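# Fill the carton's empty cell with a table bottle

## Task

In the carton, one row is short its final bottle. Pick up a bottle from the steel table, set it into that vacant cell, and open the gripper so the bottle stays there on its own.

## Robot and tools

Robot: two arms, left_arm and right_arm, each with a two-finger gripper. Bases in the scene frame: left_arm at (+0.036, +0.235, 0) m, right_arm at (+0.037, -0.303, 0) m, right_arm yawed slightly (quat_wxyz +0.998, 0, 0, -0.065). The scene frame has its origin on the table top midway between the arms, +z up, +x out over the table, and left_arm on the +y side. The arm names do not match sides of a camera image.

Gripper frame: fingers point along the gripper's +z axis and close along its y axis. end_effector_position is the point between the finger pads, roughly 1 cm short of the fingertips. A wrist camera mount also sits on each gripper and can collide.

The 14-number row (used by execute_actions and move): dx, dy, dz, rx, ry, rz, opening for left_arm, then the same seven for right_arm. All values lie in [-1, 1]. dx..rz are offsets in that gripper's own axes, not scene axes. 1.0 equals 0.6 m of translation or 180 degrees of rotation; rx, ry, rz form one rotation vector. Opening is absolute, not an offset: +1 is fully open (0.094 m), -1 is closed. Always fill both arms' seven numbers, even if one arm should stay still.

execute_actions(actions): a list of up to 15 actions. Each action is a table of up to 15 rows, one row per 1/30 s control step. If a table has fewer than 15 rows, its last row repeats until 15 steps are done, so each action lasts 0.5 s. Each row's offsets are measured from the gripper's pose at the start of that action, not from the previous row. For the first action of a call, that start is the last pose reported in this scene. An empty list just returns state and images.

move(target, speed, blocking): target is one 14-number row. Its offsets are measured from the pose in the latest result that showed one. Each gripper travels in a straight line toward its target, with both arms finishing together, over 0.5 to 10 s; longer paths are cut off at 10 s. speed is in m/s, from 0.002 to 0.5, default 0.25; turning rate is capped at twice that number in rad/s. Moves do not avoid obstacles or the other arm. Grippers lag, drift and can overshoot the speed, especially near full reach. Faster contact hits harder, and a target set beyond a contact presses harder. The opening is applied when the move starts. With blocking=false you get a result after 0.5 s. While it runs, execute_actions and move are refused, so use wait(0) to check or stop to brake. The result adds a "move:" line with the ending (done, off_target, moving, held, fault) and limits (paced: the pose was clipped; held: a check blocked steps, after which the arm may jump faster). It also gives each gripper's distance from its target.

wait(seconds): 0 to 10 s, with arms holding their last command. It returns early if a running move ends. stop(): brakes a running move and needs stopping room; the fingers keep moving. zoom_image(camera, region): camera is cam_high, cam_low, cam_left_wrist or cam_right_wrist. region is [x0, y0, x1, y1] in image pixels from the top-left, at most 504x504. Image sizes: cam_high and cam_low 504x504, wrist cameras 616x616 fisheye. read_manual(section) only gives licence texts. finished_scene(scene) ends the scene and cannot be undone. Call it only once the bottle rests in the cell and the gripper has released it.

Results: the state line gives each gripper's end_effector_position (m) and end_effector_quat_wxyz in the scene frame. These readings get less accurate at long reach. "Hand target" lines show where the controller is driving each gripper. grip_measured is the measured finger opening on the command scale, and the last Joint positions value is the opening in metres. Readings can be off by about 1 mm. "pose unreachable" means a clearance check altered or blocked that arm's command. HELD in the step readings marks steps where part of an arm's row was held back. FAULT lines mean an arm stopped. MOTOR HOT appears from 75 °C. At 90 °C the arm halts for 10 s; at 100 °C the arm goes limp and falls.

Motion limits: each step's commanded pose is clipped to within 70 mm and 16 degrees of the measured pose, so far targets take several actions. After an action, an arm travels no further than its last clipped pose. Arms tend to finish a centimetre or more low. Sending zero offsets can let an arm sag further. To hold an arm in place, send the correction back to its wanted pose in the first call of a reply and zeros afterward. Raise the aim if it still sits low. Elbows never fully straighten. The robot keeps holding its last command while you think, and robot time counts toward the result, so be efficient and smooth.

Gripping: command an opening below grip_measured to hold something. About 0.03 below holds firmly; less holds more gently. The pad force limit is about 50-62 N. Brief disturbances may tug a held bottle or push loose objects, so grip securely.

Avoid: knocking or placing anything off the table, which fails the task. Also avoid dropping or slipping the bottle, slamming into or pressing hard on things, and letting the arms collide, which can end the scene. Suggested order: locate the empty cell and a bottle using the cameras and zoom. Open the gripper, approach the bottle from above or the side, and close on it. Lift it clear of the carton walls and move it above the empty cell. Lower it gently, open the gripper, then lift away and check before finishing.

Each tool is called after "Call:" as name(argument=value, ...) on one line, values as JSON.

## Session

Call:
execute_actions(actions=[])

Scene clock: 0.00 s.
left_arm: end_effector_position=(+0.3987, +0.3743, +0.2059) grip_measured=+1.000 end_effector_quat_wxyz=(-0.598, +0.730, -0.202, +0.262) | right_arm: end_effector_position=(+0.3380, +0.0892, +0.1661) grip_measured=+1.000 end_effector_quat_wxyz=(+0.257, +0.439, +0.852, +0.124)
Joint positions: left_arm=[ 0.01   1.367  0.59   0.546 -0.867 -1.891  0.094] | right_arm=[ 1.221  2.215  2.188 -1.265  0.513  1.97   0.094]
Joint velocities: left_arm=[-0.002 -0.002 -0.002  0.037 -0.037 -0.022  0.   ] | right_arm=[ 0.007  0.007 -0.007 -0.007  0.081 -0.007  0.   ]
Joint torques (N m, as the arm reports them, + toward a larger angle): no reading
Hand target (left_arm): +0.399, +0.375, +0.213; -0.602, +0.727, -0.199, +0.264
Hand target (right_arm): +0.339, +0.087, +0.173; +0.262, +0.439, +0.850, +0.127

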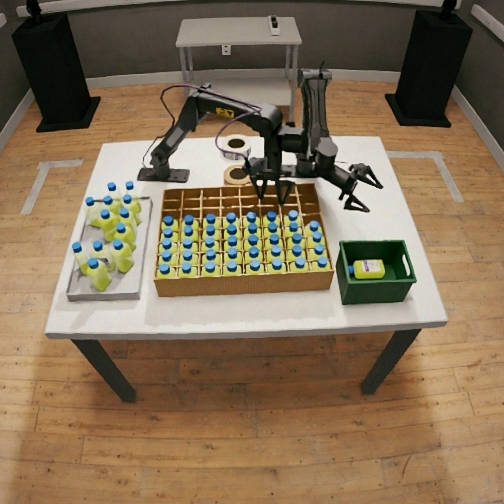

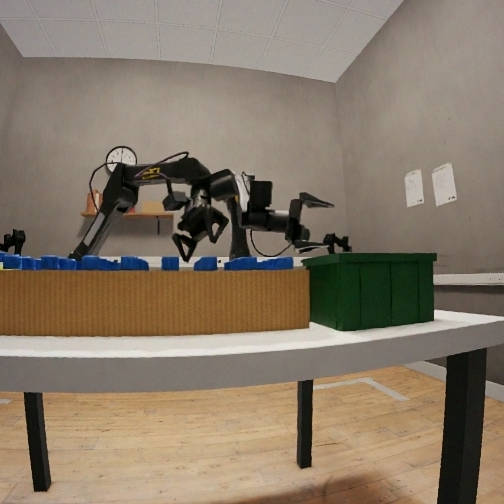

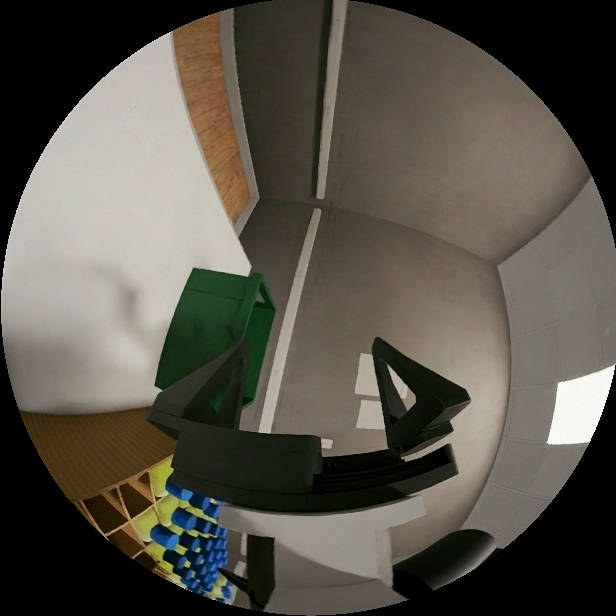

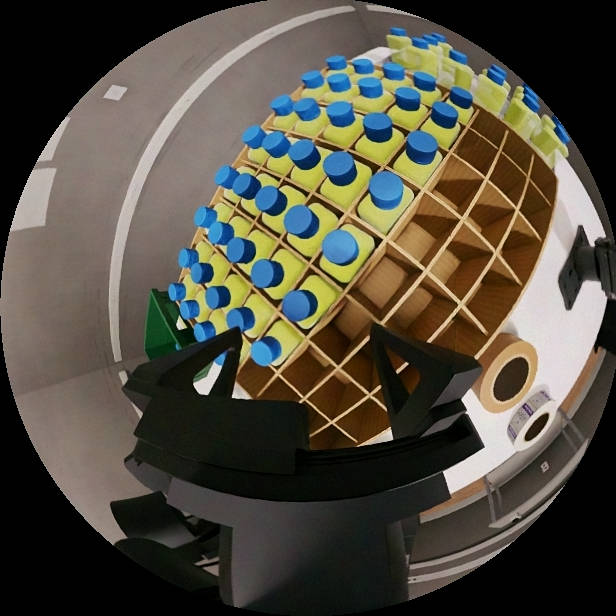

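Call:
zoom_image(camera="cam_high", region=[140, 160, 340, 300])

Call:
zoom_image(camera="cam_high", region=[60, 175, 170, 305])

Region (140, 160, 340, 300) of cam_high's 504x504 image, scaled by 2.520, with more detail than that image has; it fills the top 353 rows of this view, and the rest is white.

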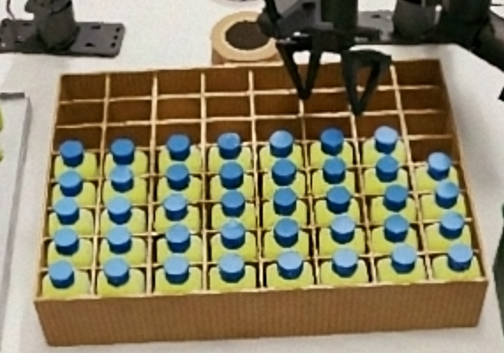

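Region (60, 175, 170, 305) of cam_high's 504x504 image, scaled by 3.877, with more detail than that image has; it fills the left 426 columns of this view, and the rest is white.

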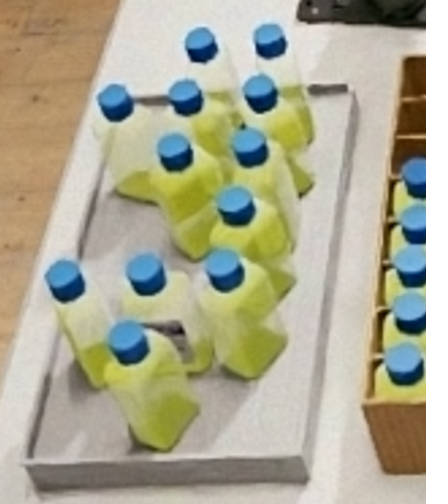

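Call:
move(target=[0.4267,0.1428,-0.992,0.413,0.674,0.575,0.3, -0.924,-0.688,-0.223,-0.0616,-0.11,-0.2969,1], speed=0.4)

Call:
zoom_image(camera="cam_left_wrist", region=[210, 190, 410, 390])

Scene clock: 80.13 s.
left_arm: end_effector_position=(+0.2388, -0.2500, +0.2278) grip_measured=+0.302 end_effector_quat_wxyz=(+0.329, +0.519, +0.753, -0.235) | right_arm: end_effector_position=(+0.2512, -0.5979, +0.2838) grip_measured=+1.000 end_effector_quat_wxyz=(+0.442, -0.005, +0.897, -0.018)
Joint positions: left_arm=[-1.157  1.842  1.689 -0.587  0.047  0.027  0.061] | right_arm=[-1.197  1.628  1.695 -1.292 -0.868 -1.178  0.094]
Joint velocities: left_arm=[-0.002  0.007  0.022 -0.022 -0.007 -0.037 -0.001] | right_arm=[-0.002 -0.007 -0.007 -0.007 -0.007  0.022  0.   ]
Joint torques (N m, as the arm reports them, + toward a larger angle): left_arm=[-0.67 -9.79 11.31  1.3   0.09  0.1 ] | right_arm=[-0.46 -5.33  8.02  0.75 -0.72 -0.06]
Hand target (left_arm): +0.235, -0.258, +0.243; +0.340, +0.523, +0.741, -0.248
Hand target (right_arm): +0.252, -0.600, +0.294; +0.452, -0.011, +0.892, -0.023
Off the commanded pose (left_arm): 0.021 m, 3 deg.
Off the commanded pose (right_arm): 0.004 m, 3 deg.
move: off_target (left_arm, right_arm)

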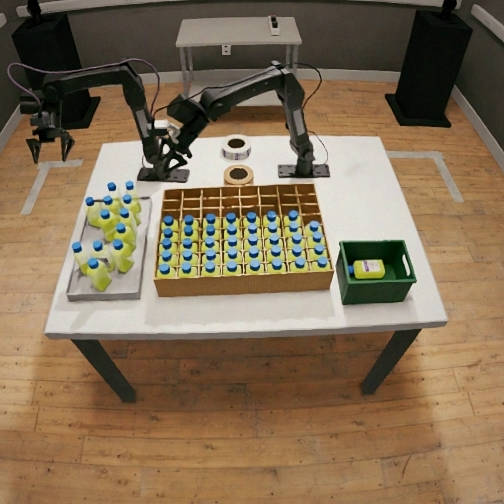

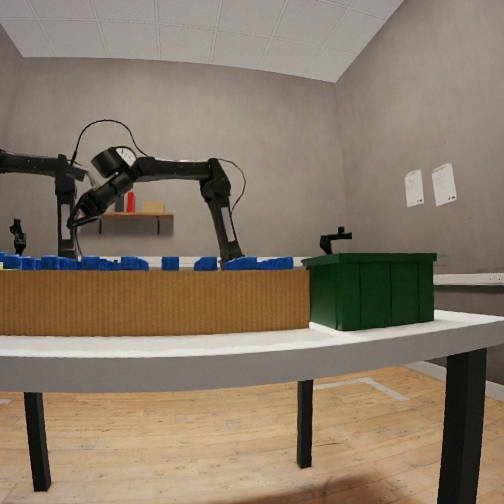

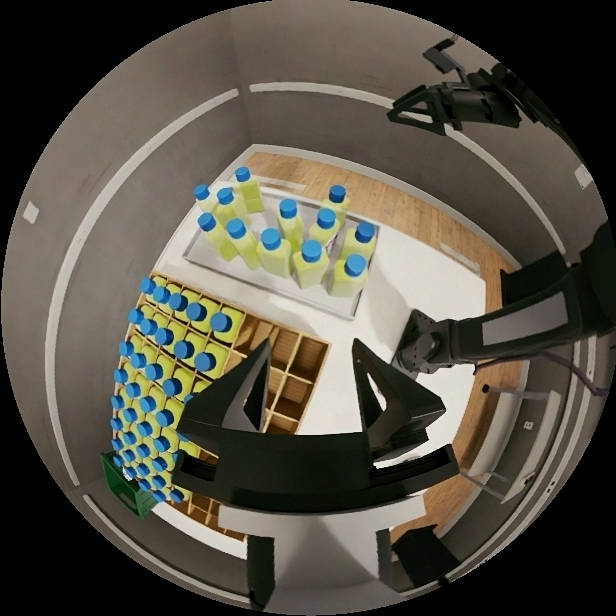

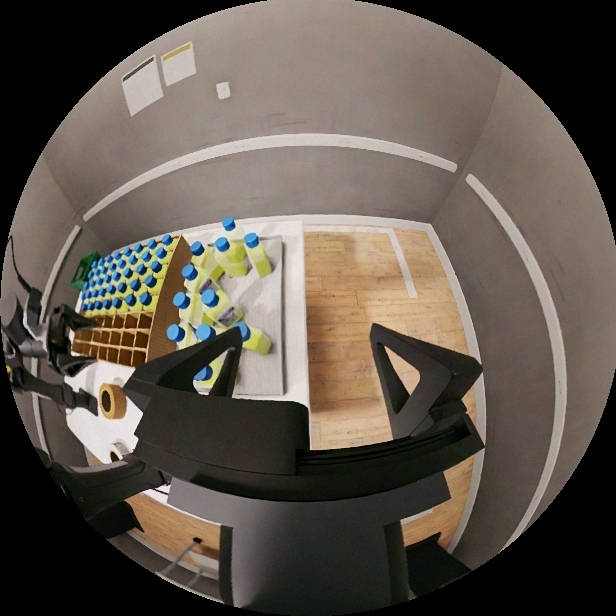

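Region (210, 190, 410, 390) of cam_left_wrist's 616x616 image, scaled by 2.520, with more detail than that image has.

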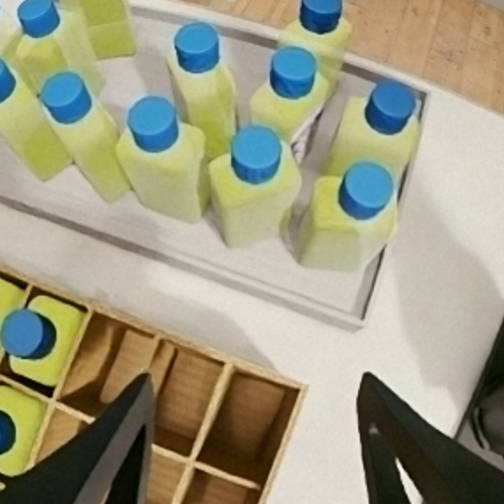

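Call:
move(target=[-0.0415,-0.0878,0.148,0.021,-0.0237,0.0228,0.08, 0,0,0,0,0,0,1], speed=0.2)

Call:
zoom_image(camera="cam_left_wrist", region=[230, 240, 390, 400])

Call:
zoom_image(camera="cam_high", region=[90, 140, 180, 230])

Scene clock: 107.23 s.
left_arm: end_effector_position=(+0.2187, -0.3344, +0.1658) grip_measured=+0.082 end_effector_quat_wxyz=(+0.325, +0.551, +0.726, -0.253) | right_arm: end_effector_position=(+0.2504, -0.5983, +0.2828) grip_measured=+1.000 end_effector_quat_wxyz=(+0.439, -0.005, +0.898, -0.019)
Joint positions: left_arm=[-1.244  2.128  1.838 -0.433  0.047  0.031  0.051] | right_arm=[-1.197  1.628  1.695 -1.293 -0.861 -1.179  0.094]
Joint velocities: left_arm=[-0.007 -0.002  0.002 -0.037 -0.081  0.007 -0.001] | right_arm=[ 0.007  0.012 -0.007 -0.007 -0.022 -0.037  0.   ]
Joint torques (N m, as the arm reports them, + toward a larger angle): left_arm=[ -0.4  -12.62  11.32   1.55   0.01   0.09] | right_arm=[ 0.04 -5.97  5.52  0.89 -0.55  0.04]
Hand target (left_arm): +0.219, -0.344, +0.186; +0.348, +0.548, +0.713, -0.267
Hand target (right_arm): +0.251, -0.598, +0.284; +0.442, -0.005, +0.897, -0.018
Off the commanded pose (left_arm): 0.024 m, 3 deg.
Off the commanded pose (right_arm): 0.001 m, 0 deg.
move: off_target (left_arm)

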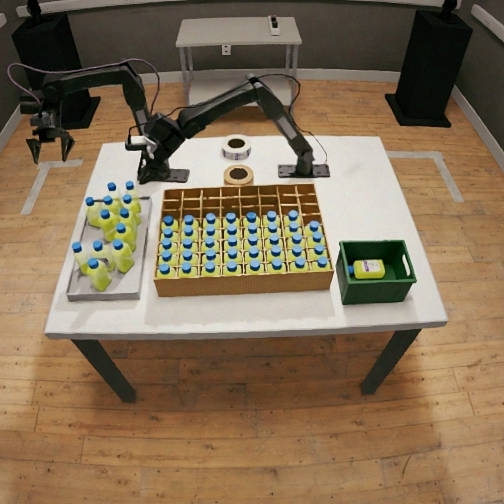

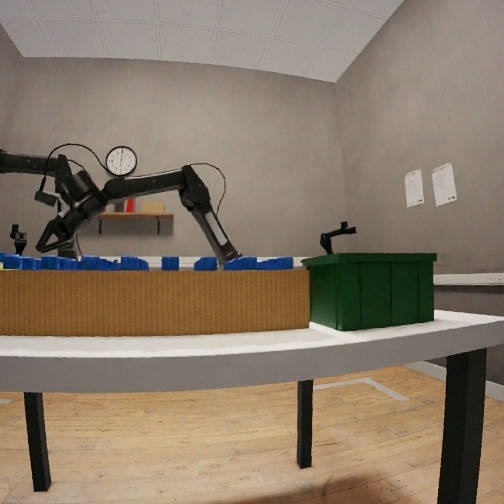

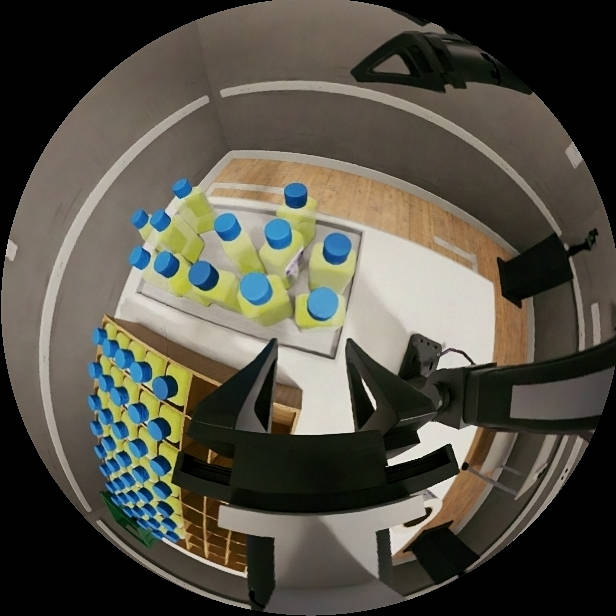

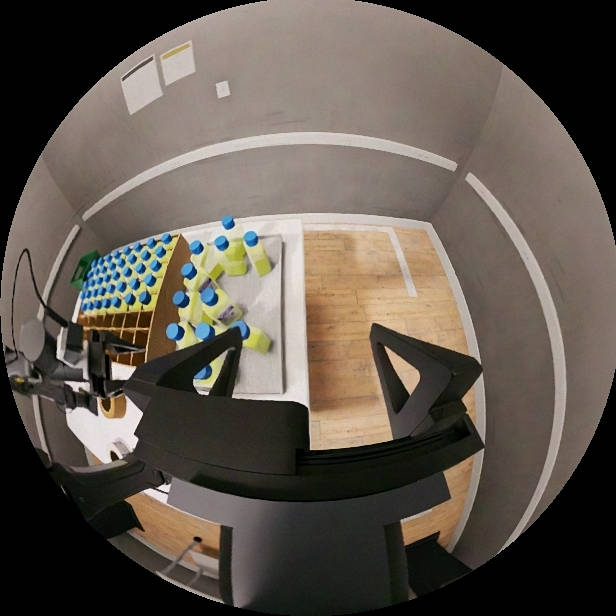

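Region (230, 240, 390, 400) of cam_left_wrist's 616x616 image, scaled by 3.150, with more detail than that image has.

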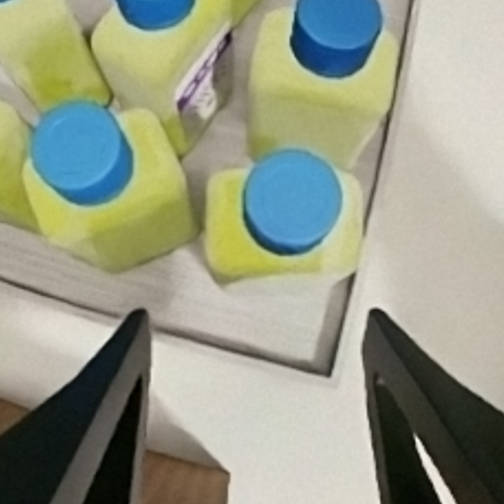

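Region (90, 140, 180, 230) of cam_high's 504x504 image, scaled by 5.600, with more detail than that image has.

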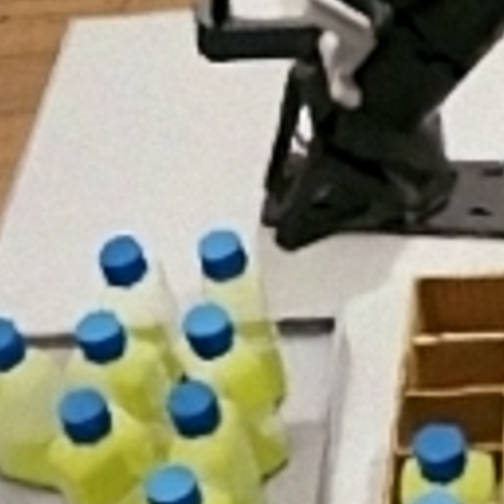

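Call:
execute_actions(actions=[])

Scene clock: 138.07 s.
left_arm: end_effector_position=(+0.2187, -0.3344, +0.1658) grip_measured=+0.082 end_effector_quat_wxyz=(+0.325, +0.551, +0.726, -0.253) | right_arm: end_effector_position=(+0.2504, -0.5983, +0.2828) grip_measured=+1.000 end_effector_quat_wxyz=(+0.439, -0.005, +0.898, -0.019)
Joint positions: left_arm=[-1.244  2.128  1.838 -0.433  0.047  0.031  0.051] | right_arm=[-1.197  1.628  1.695 -1.293 -0.861 -1.179  0.094]
Joint velocities: left_arm=[ 0.012 -0.012 -0.002  0.007 -0.037  0.051  0.   ] | right_arm=[-0.012 -0.017  0.007  0.007  0.081 -0.007  0.   ]
Joint torques (N m, as the arm reports them, + toward a larger angle): left_arm=[ -0.46 -12.62  11.32   1.54  -0.02   0.09] | right_arm=[ 0.04 -5.96  5.52  0.89 -0.54  0.03]
Hand target (left_arm): +0.219, -0.344, +0.186; +0.348, +0.548, +0.713, -0.267
Hand target (right_arm): +0.251, -0.598, +0.284; +0.442, -0.005, +0.897, -0.018
Off the commanded pose (left_arm): 0.024 m, 3 deg.
Off the commanded pose (right_arm): 0.001 m, 0 deg.

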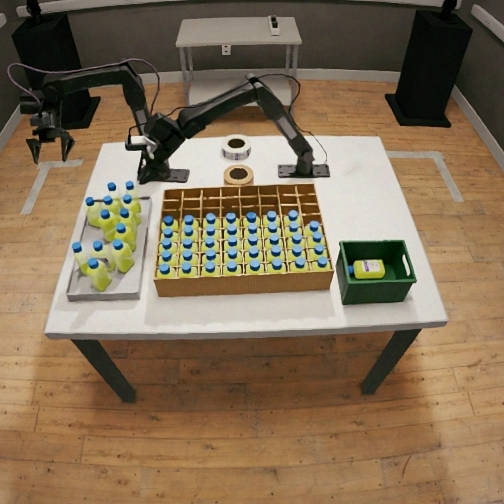

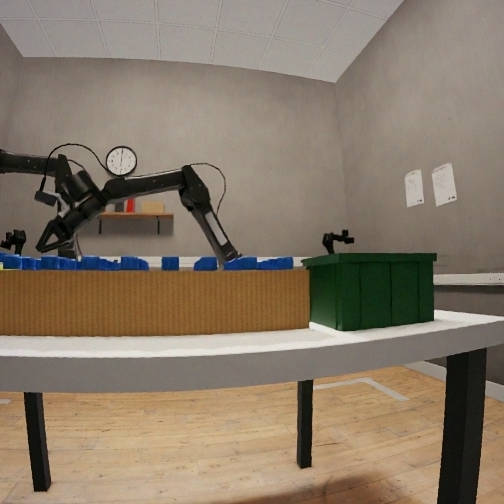

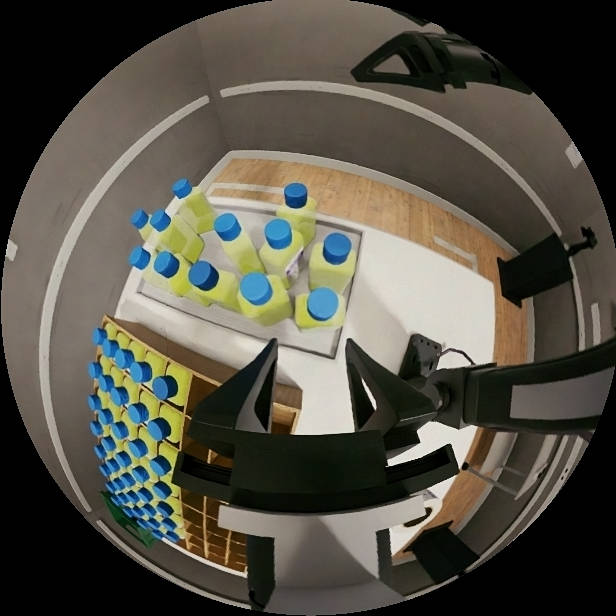

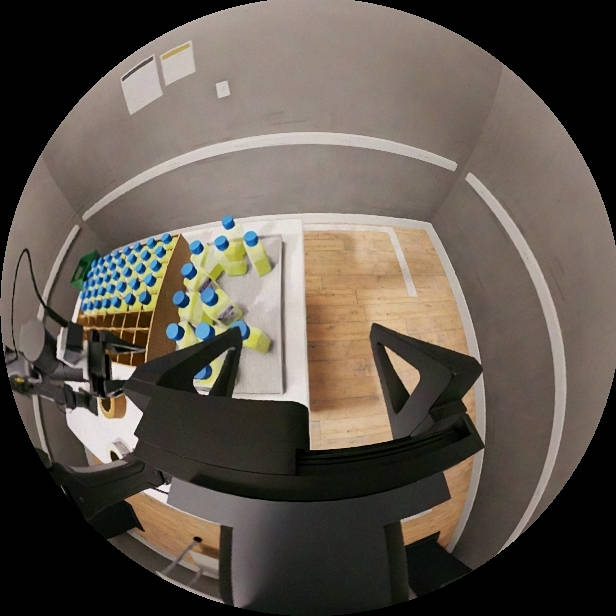

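Call:
execute_actions(actions=[[[-0.036,-0.005,-0.007,0,-0.019,0,0.08,0,0,0,0,0,0,1],[-0.037,-0.005,-0.003,0,-0.019,0,0.08,0,0,0,0,0,0,1],[-0.038,-0.006,0.001,0,-0.019,0,0.08,0,0,0,0,0,0,1],[-0.039,-0.006,0.005,0,-0.019,0,0.08,0,0,0,0,0,0,1],[-0.039,-0.007,0.009,0,-0.019,0,0.08,0,0,0,0,0,0,1],[-0.040,-0.008,0.013,0,-0.019,0,0.08,0,0,0,0,0,0,1],[-0.041,-0.008,0.017,0,-0.019,0,0.08,0,0,0,0,0,0,1],[-0.042,-0.009,0.021,0,-0.019,0,0.08,0,0,0,0,0,0,1],[-0.042,-0.009,0.025,0,-0.019,0,0.08,0,0,0,0,0,0,1],[-0.043,-0.010,0.029,0,-0.019,0,0.08,0,0,0,0,0,0,1],[-0.044,-0.011,0.033,0,-0.019,0,0.08,0,0,0,0,0,0,1],[-0.045,-0.011,0.037,0,-0.019,0,0.08,0,0,0,0,0,0,1],[-0.045,-0.012,0.040,0,-0.019,0,0.08,0,0,0,0,0,0,1],[-0.046,-0.013,0.043,0,-0.019,0,0.08,0,0,0,0,0,0,1]]])

Call:
wait(seconds=0.6)

Call:
zoom_image(camera="cam_left_wrist", region=[230, 240, 390, 400])

Scene clock: 177.07 s.
left_arm: end_effector_position=(+0.2254, -0.3596, +0.1510) grip_measured=+0.082 end_effector_quat_wxyz=(+0.328, +0.548, +0.725, -0.257) | right_arm: end_effector_position=(+0.2497, -0.5988, +0.2820) grip_measured=+1.000 end_effector_quat_wxyz=(+0.436, -0.004, +0.900, -0.020)
Joint positions: left_arm=[-1.247  2.241  1.952 -0.424  0.046  0.023  0.051] | right_arm=[-1.197  1.628  1.695 -1.293 -0.854 -1.179  0.094]
Joint velocities: left_arm=[-0.056  0.222  0.183 -0.11   0.007  0.022  0.   ] | right_arm=[-0.002  0.002  0.012  0.007  0.007 -0.022  0.   ]
Joint torques (N m, as the arm reports them, + toward a larger angle): left_arm=[ -1.   -13.79  11.28   1.46  -0.1   -0.06] | right_arm=[ 0.03 -5.98  5.52  0.89 -0.54  0.02]
Hand target (left_arm): +0.221, -0.371, +0.170; +0.347, +0.544, +0.715, -0.269
Hand target (right_arm): +0.250, -0.598, +0.283; +0.439, -0.005, +0.898, -0.019
Off the commanded pose (left_arm): 0.023 m, 3 deg.
Off the commanded pose (right_arm): 0.001 m, 0 deg.
Step readings (end_effector_position):
0: left_arm (+0.2187, -0.3344, +0.1658) | right_arm (+0.2504, -0.5983, +0.2828)
1: left_arm (+0.2187, -0.3344, +0.1659) | right_arm (+0.2503, -0.5983, +0.2827)
2: left_arm (+0.2188, -0.3346, +0.1661) | right_arm (+0.2502, -0.5984, +0.2826)
4: left_arm (+0.2194, -0.3365, +0.1664) | right_arm (+0.2500, -0.5985, +0.2824)
8: left_arm (+0.2223, -0.3452, +0.1649) | right_arm (+0.2498, -0.5987, +0.2821)
15: end_effector_position above

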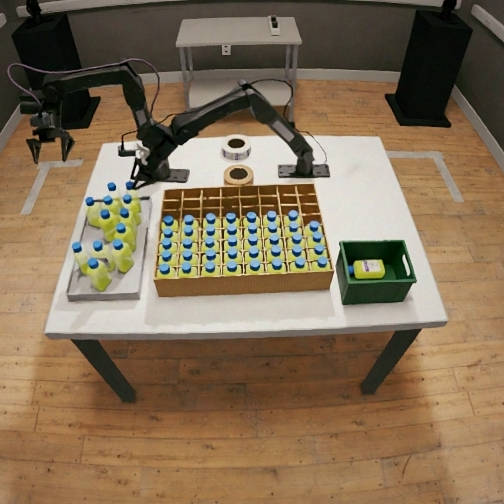

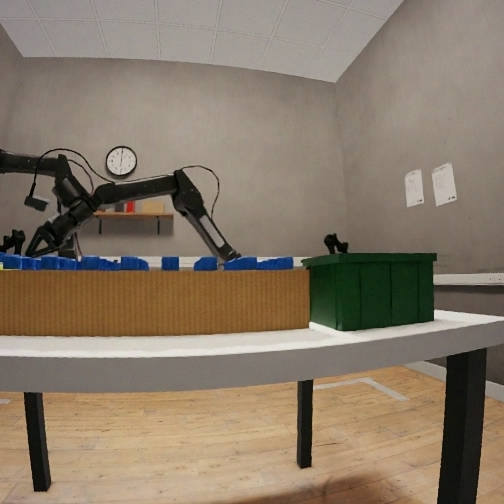

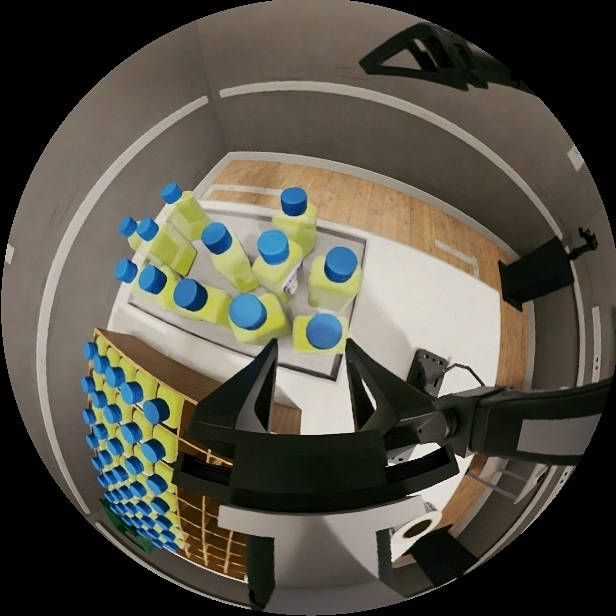

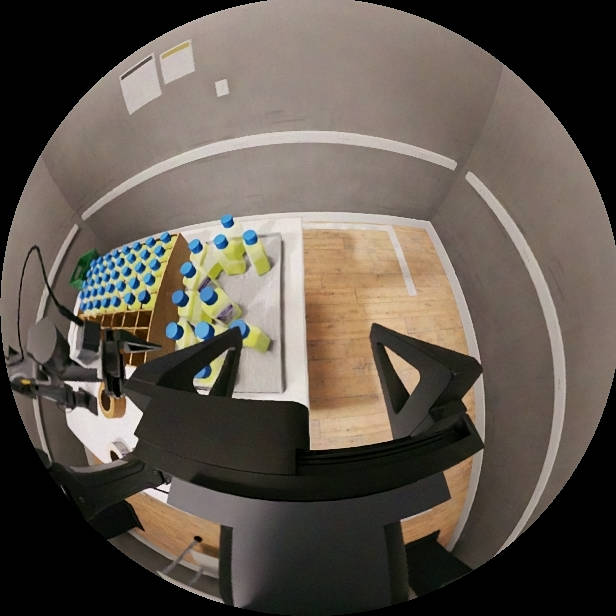

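Scene clock: 177.67 s.
left_arm: end_effector_position=(+0.2224, -0.3619, +0.1450) grip_measured=+0.082 end_effector_quat_wxyz=(+0.324, +0.551, +0.726, -0.256) | right_arm: end_effector_position=(+0.2497, -0.5988, +0.2820) grip_measured=+1.000 end_effector_quat_wxyz=(+0.436, -0.004, +0.900, -0.020)
Joint positions: left_arm=[-1.253  2.255  1.958 -0.425  0.046  0.021  0.051] | right_arm=[-1.197  1.628  1.695 -1.293 -0.854 -1.179  0.094]
Joint velocities: left_arm=[ 0.002 -0.022  0.012 -0.051 -0.037  0.037 -0.   ] | right_arm=[ 0.007 -0.002 -0.017 -0.022  0.007  0.007  0.   ]
Joint torques (N m, as the arm reports them, + toward a larger angle): left_arm=[ -0.53 -13.84  11.86   1.38  -0.1   -0.03] | right_arm=[ 0.04 -5.98  5.53  0.88 -0.54  0.02]
Hand target (left_arm): +0.221, -0.371, +0.169; +0.347, +0.544, +0.715, -0.269
Hand target (right_arm): +0.250, -0.598, +0.283; +0.439, -0.005, +0.898, -0.019
Off the commanded pose (left_arm): 0.027 m, 3 deg.
Off the commanded pose (right_arm): 0.001 m, 0 deg.
wait: 0.60 s; at rest by 0.27 s

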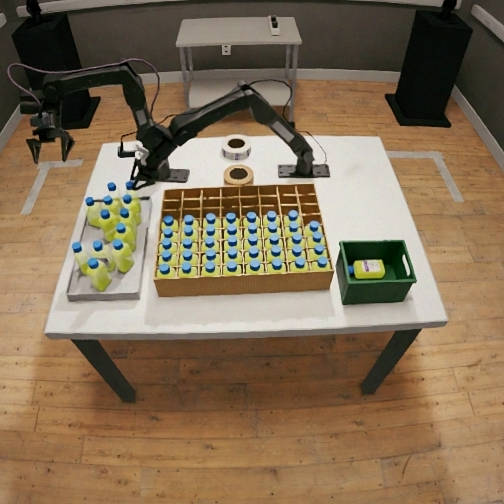

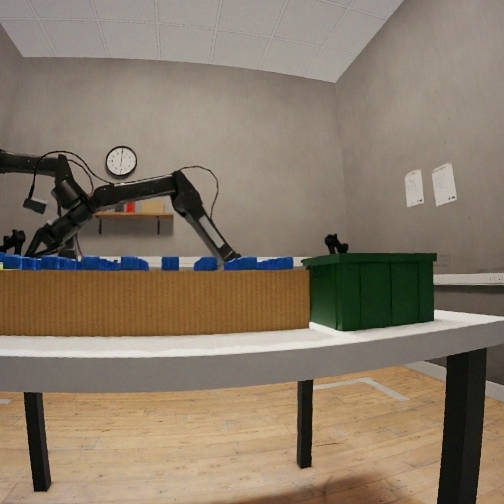

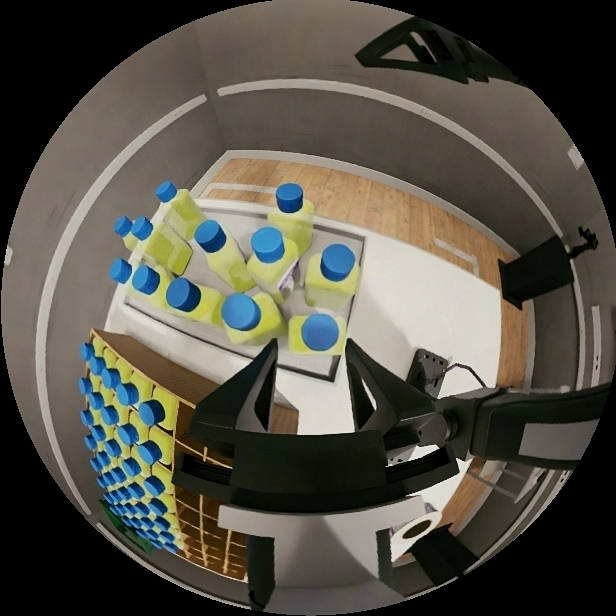

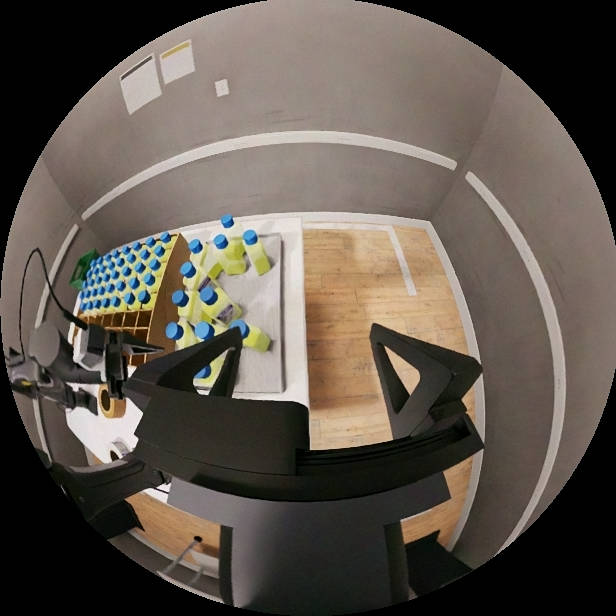

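Region (230, 240, 390, 400) of cam_left_wrist's 616x616 image, scaled by 3.150, with more detail than that image has.

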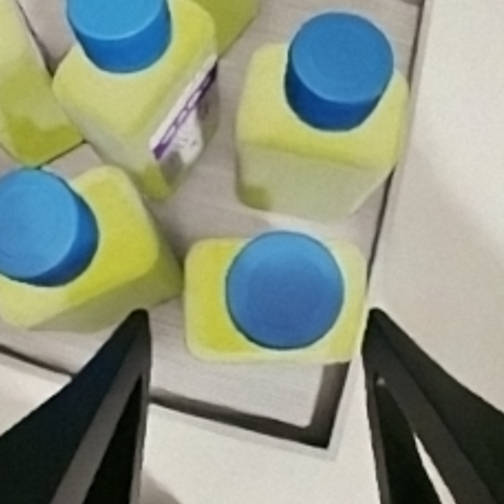

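Call:
zoom_image(camera="cam_right_wrist", region=[110, 290, 230, 410])

Call:
zoom_image(camera="cam_high", region=[90, 150, 170, 230])

Region (110, 290, 230, 410) of cam_right_wrist's 616x616 image, scaled by 4.200, with more detail than that image has.

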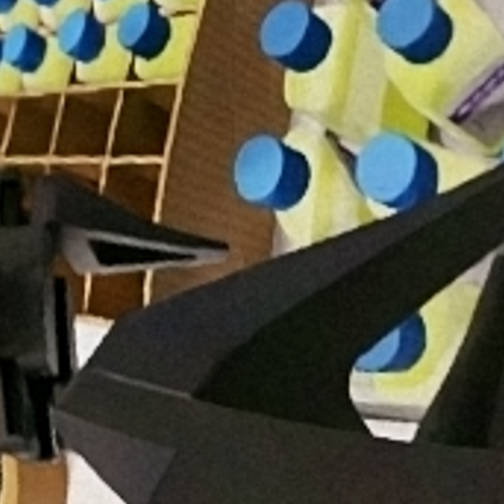

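Region (90, 150, 170, 230) of cam_high's 504x504 image, scaled by 6.300, with more detail than that image has.

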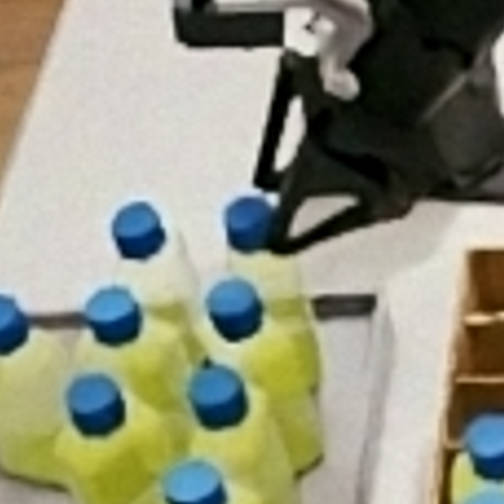

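Call:
execute_actions(actions=[[[-0.040,-0.008,-0.015,0,-0.019,0,0.08,0,0,0,0,0,0,0.6],[-0.041,-0.010,-0.014,0,-0.019,0,0.08,0,0,0,0,0,0,0.3],[-0.042,-0.012,-0.013,0,-0.019,0,0.08,0,0,0,0,0,0,0.0],[-0.043,-0.014,-0.012,0,-0.019,0,0.08,0,0,0,0,0,0,-0.3],[-0.044,-0.016,-0.0105,0,-0.019,0,0.08,0,0,0,0,0,0,-0.6],[-0.045,-0.017,-0.009,0,-0.019,0,0.08,0,0,0,0,0,0,-0.8],[-0.046,-0.018,-0.008,0,-0.019,0,0.08,0,0,0,0,0,0,-0.9],[-0.047,-0.018,-0.007,0,-0.019,0,0.08,0,0,0,0,0,0,-0.9],[-0.048,-0.018,-0.006,0,-0.019,0,0.08,0,0,0,0,0,0,-0.9],[-0.049,-0.018,-0.005,0,-0.019,0,0.08,0,0,0,0,0,0,-0.9],[-0.050,-0.018,-0.0035,0,-0.019,0,0.08,0,0,0,0,0,0,-0.9]]])

Call:
wait(seconds=0.5)

Call:
zoom_image(camera="cam_left_wrist", region=[230, 240, 390, 400])

Call:
zoom_image(camera="cam_right_wrist", region=[110, 290, 230, 410])

Scene clock: 232.37 s.
left_arm: end_effector_position=(+0.2182, -0.3760, +0.1566) grip_measured=+0.082 end_effector_quat_wxyz=(+0.334, +0.547, +0.719, -0.267) | right_arm: end_effector_position=(+0.2490, -0.5993, +0.2811) grip_measured=-0.898 end_effector_quat_wxyz=(+0.434, -0.004, +0.901, -0.022)
Joint positions: left_arm=[-1.267  2.287  2.032 -0.433  0.042  0.011  0.051] | right_arm=[-1.197  1.628  1.695 -1.293 -0.847 -1.179  0.005]
Joint velocities: left_arm=[-0.002  0.027  0.042 -0.037 -0.037 -0.037 -0.002] | right_arm=[-0.012 -0.002 -0.007 -0.022 -0.007  0.007  0.001]
Joint torques (N m, as the arm reports them, + toward a larger angle): left_arm=[ -0.63 -13.54  11.3    1.36  -0.1   -0.04] | right_arm=[ 0.04 -5.96  5.52  0.88 -0.53  0.02]
Hand target (left_arm): +0.217, -0.382, +0.169; +0.346, +0.543, +0.715, -0.272
Hand target (right_arm): +0.250, -0.599, +0.282; +0.436, -0.004, +0.900, -0.020
Off the commanded pose (left_arm): 0.014 m, 2 deg.
Off the commanded pose (right_arm): 0.001 m, 0 deg.
Step readings (end_effector_position):
0: left_arm (+0.2224, -0.3619, +0.1450) | right_arm (+0.2497, -0.5988, +0.2820)
1: left_arm (+0.2224, -0.3619, +0.1450) | right_arm (+0.2496, -0.5988, +0.2818)
2: left_arm (+0.2224, -0.3619, +0.1450) | right_arm (+0.2494, -0.5989, +0.2817)
4: left_arm (+0.2223, -0.3622, +0.1457) | right_arm (+0.2492, -0.5991, +0.2814)
8: left_arm (+0.2205, -0.3673, +0.1507) | right_arm (+0.2490, -0.5992, +0.2812)
15: end_effector_position above

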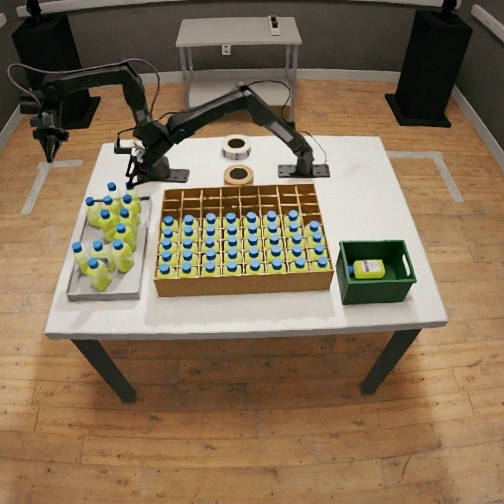

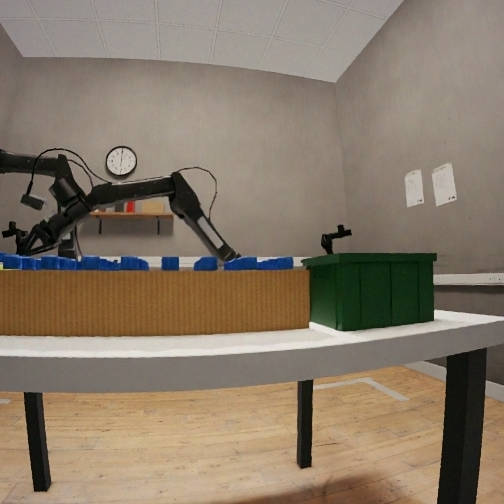

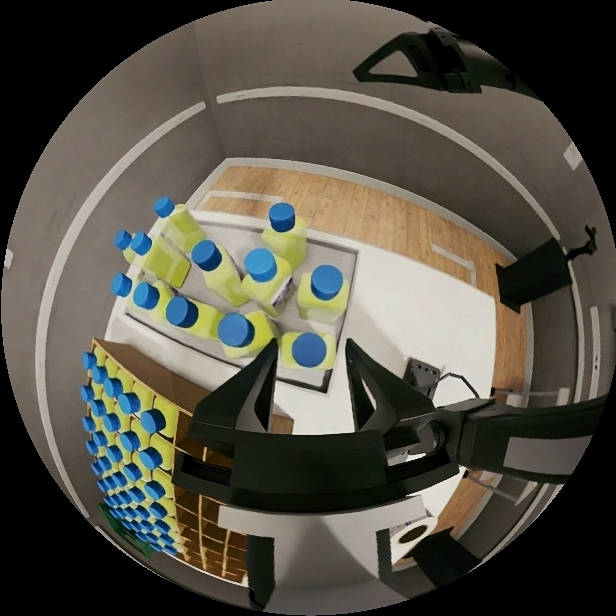

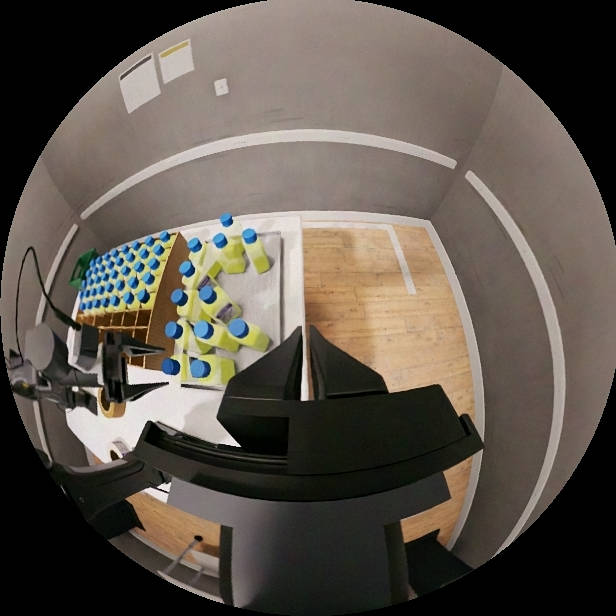

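Scene clock: 232.87 s.
left_arm: end_effector_position=(+0.2181, -0.3749, +0.1520) grip_measured=+0.082 end_effector_quat_wxyz=(+0.329, +0.548, +0.722, -0.263) | right_arm: end_effector_position=(+0.2489, -0.5993, +0.2811) grip_measured=-0.898 end_effector_quat_wxyz=(+0.433, -0.004, +0.901, -0.022)
Joint positions: left_arm=[-1.267  2.292  2.033 -0.443  0.041  0.01   0.051] | right_arm=[-1.197  1.628  1.695 -1.293 -0.847 -1.179  0.005]
Joint velocities: left_arm=[-0.002 -0.012 -0.007  0.022 -0.007  0.037 -0.   ] | right_arm=[ 0.012 -0.012 -0.012  0.081  0.022  0.066 -0.001]
Joint torques (N m, as the arm reports them, + toward a larger angle): left_arm=[ -0.72 -13.84  11.33   1.41  -0.1   -0.04] | right_arm=[ 0.04 -5.98  5.52  0.88 -0.54  0.02]
Hand target (left_arm): +0.217, -0.382, +0.169; +0.346, +0.543, +0.715, -0.272
Hand target (right_arm): +0.250, -0.599, +0.282; +0.436, -0.004, +0.900, -0.021
Off the commanded pose (left_arm): 0.019 m, 2 deg.
Off the commanded pose (right_arm): 0.001 m, 0 deg.
wait: 0.50 s; at rest by 0.37 s

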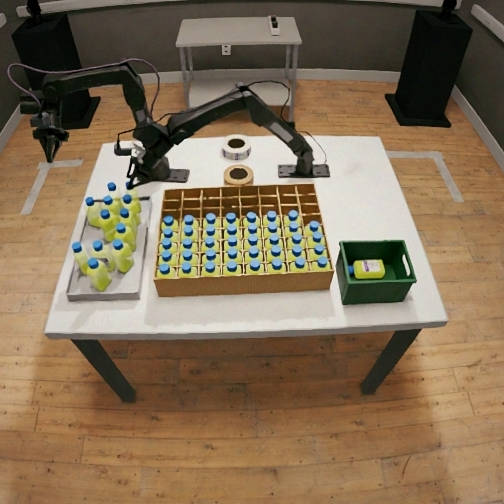

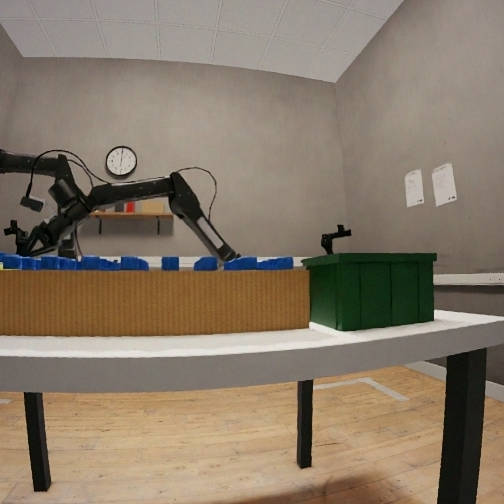

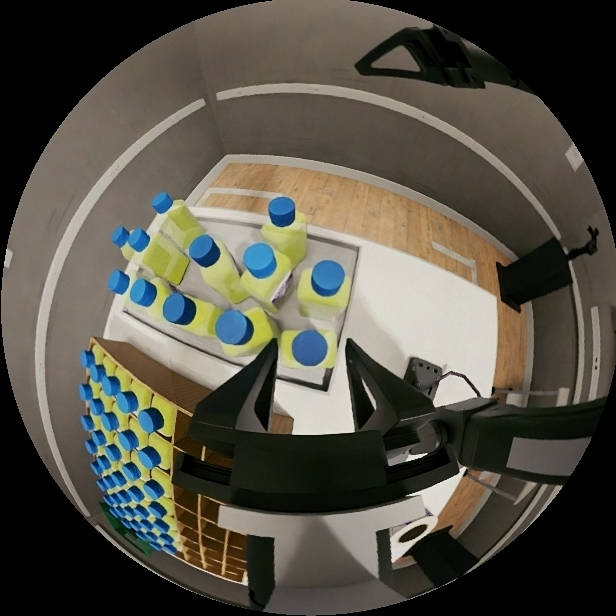

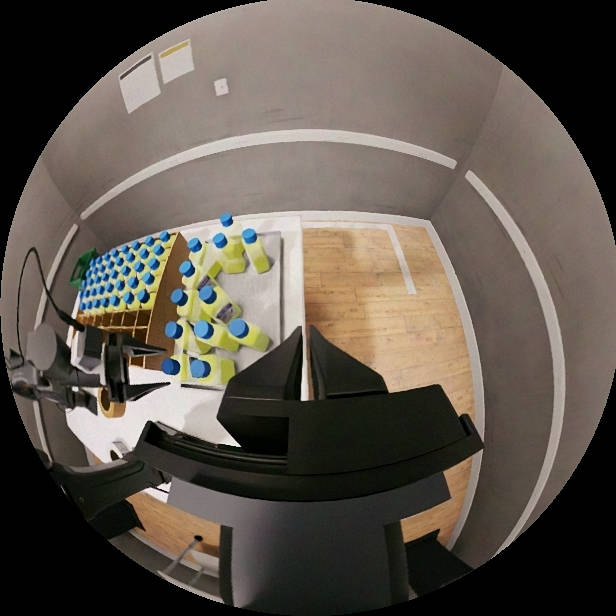

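Region (230, 240, 390, 400) of cam_left_wrist's 616x616 image, scaled by 3.150, with more detail than that image has.

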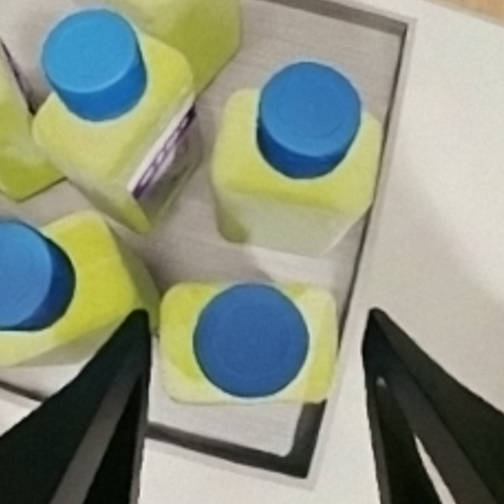

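Region (110, 290, 230, 410) of cam_right_wrist's 616x616 image, scaled by 4.200, with more detail than that image has.

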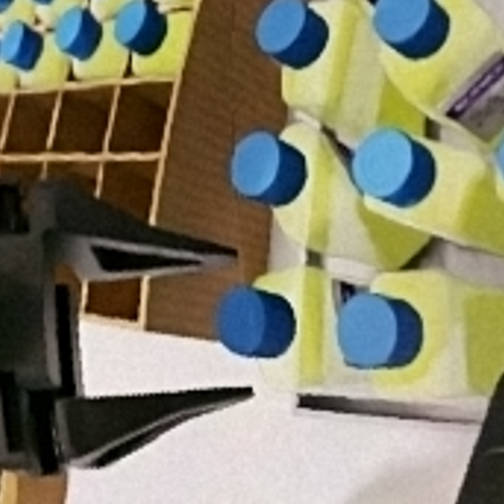

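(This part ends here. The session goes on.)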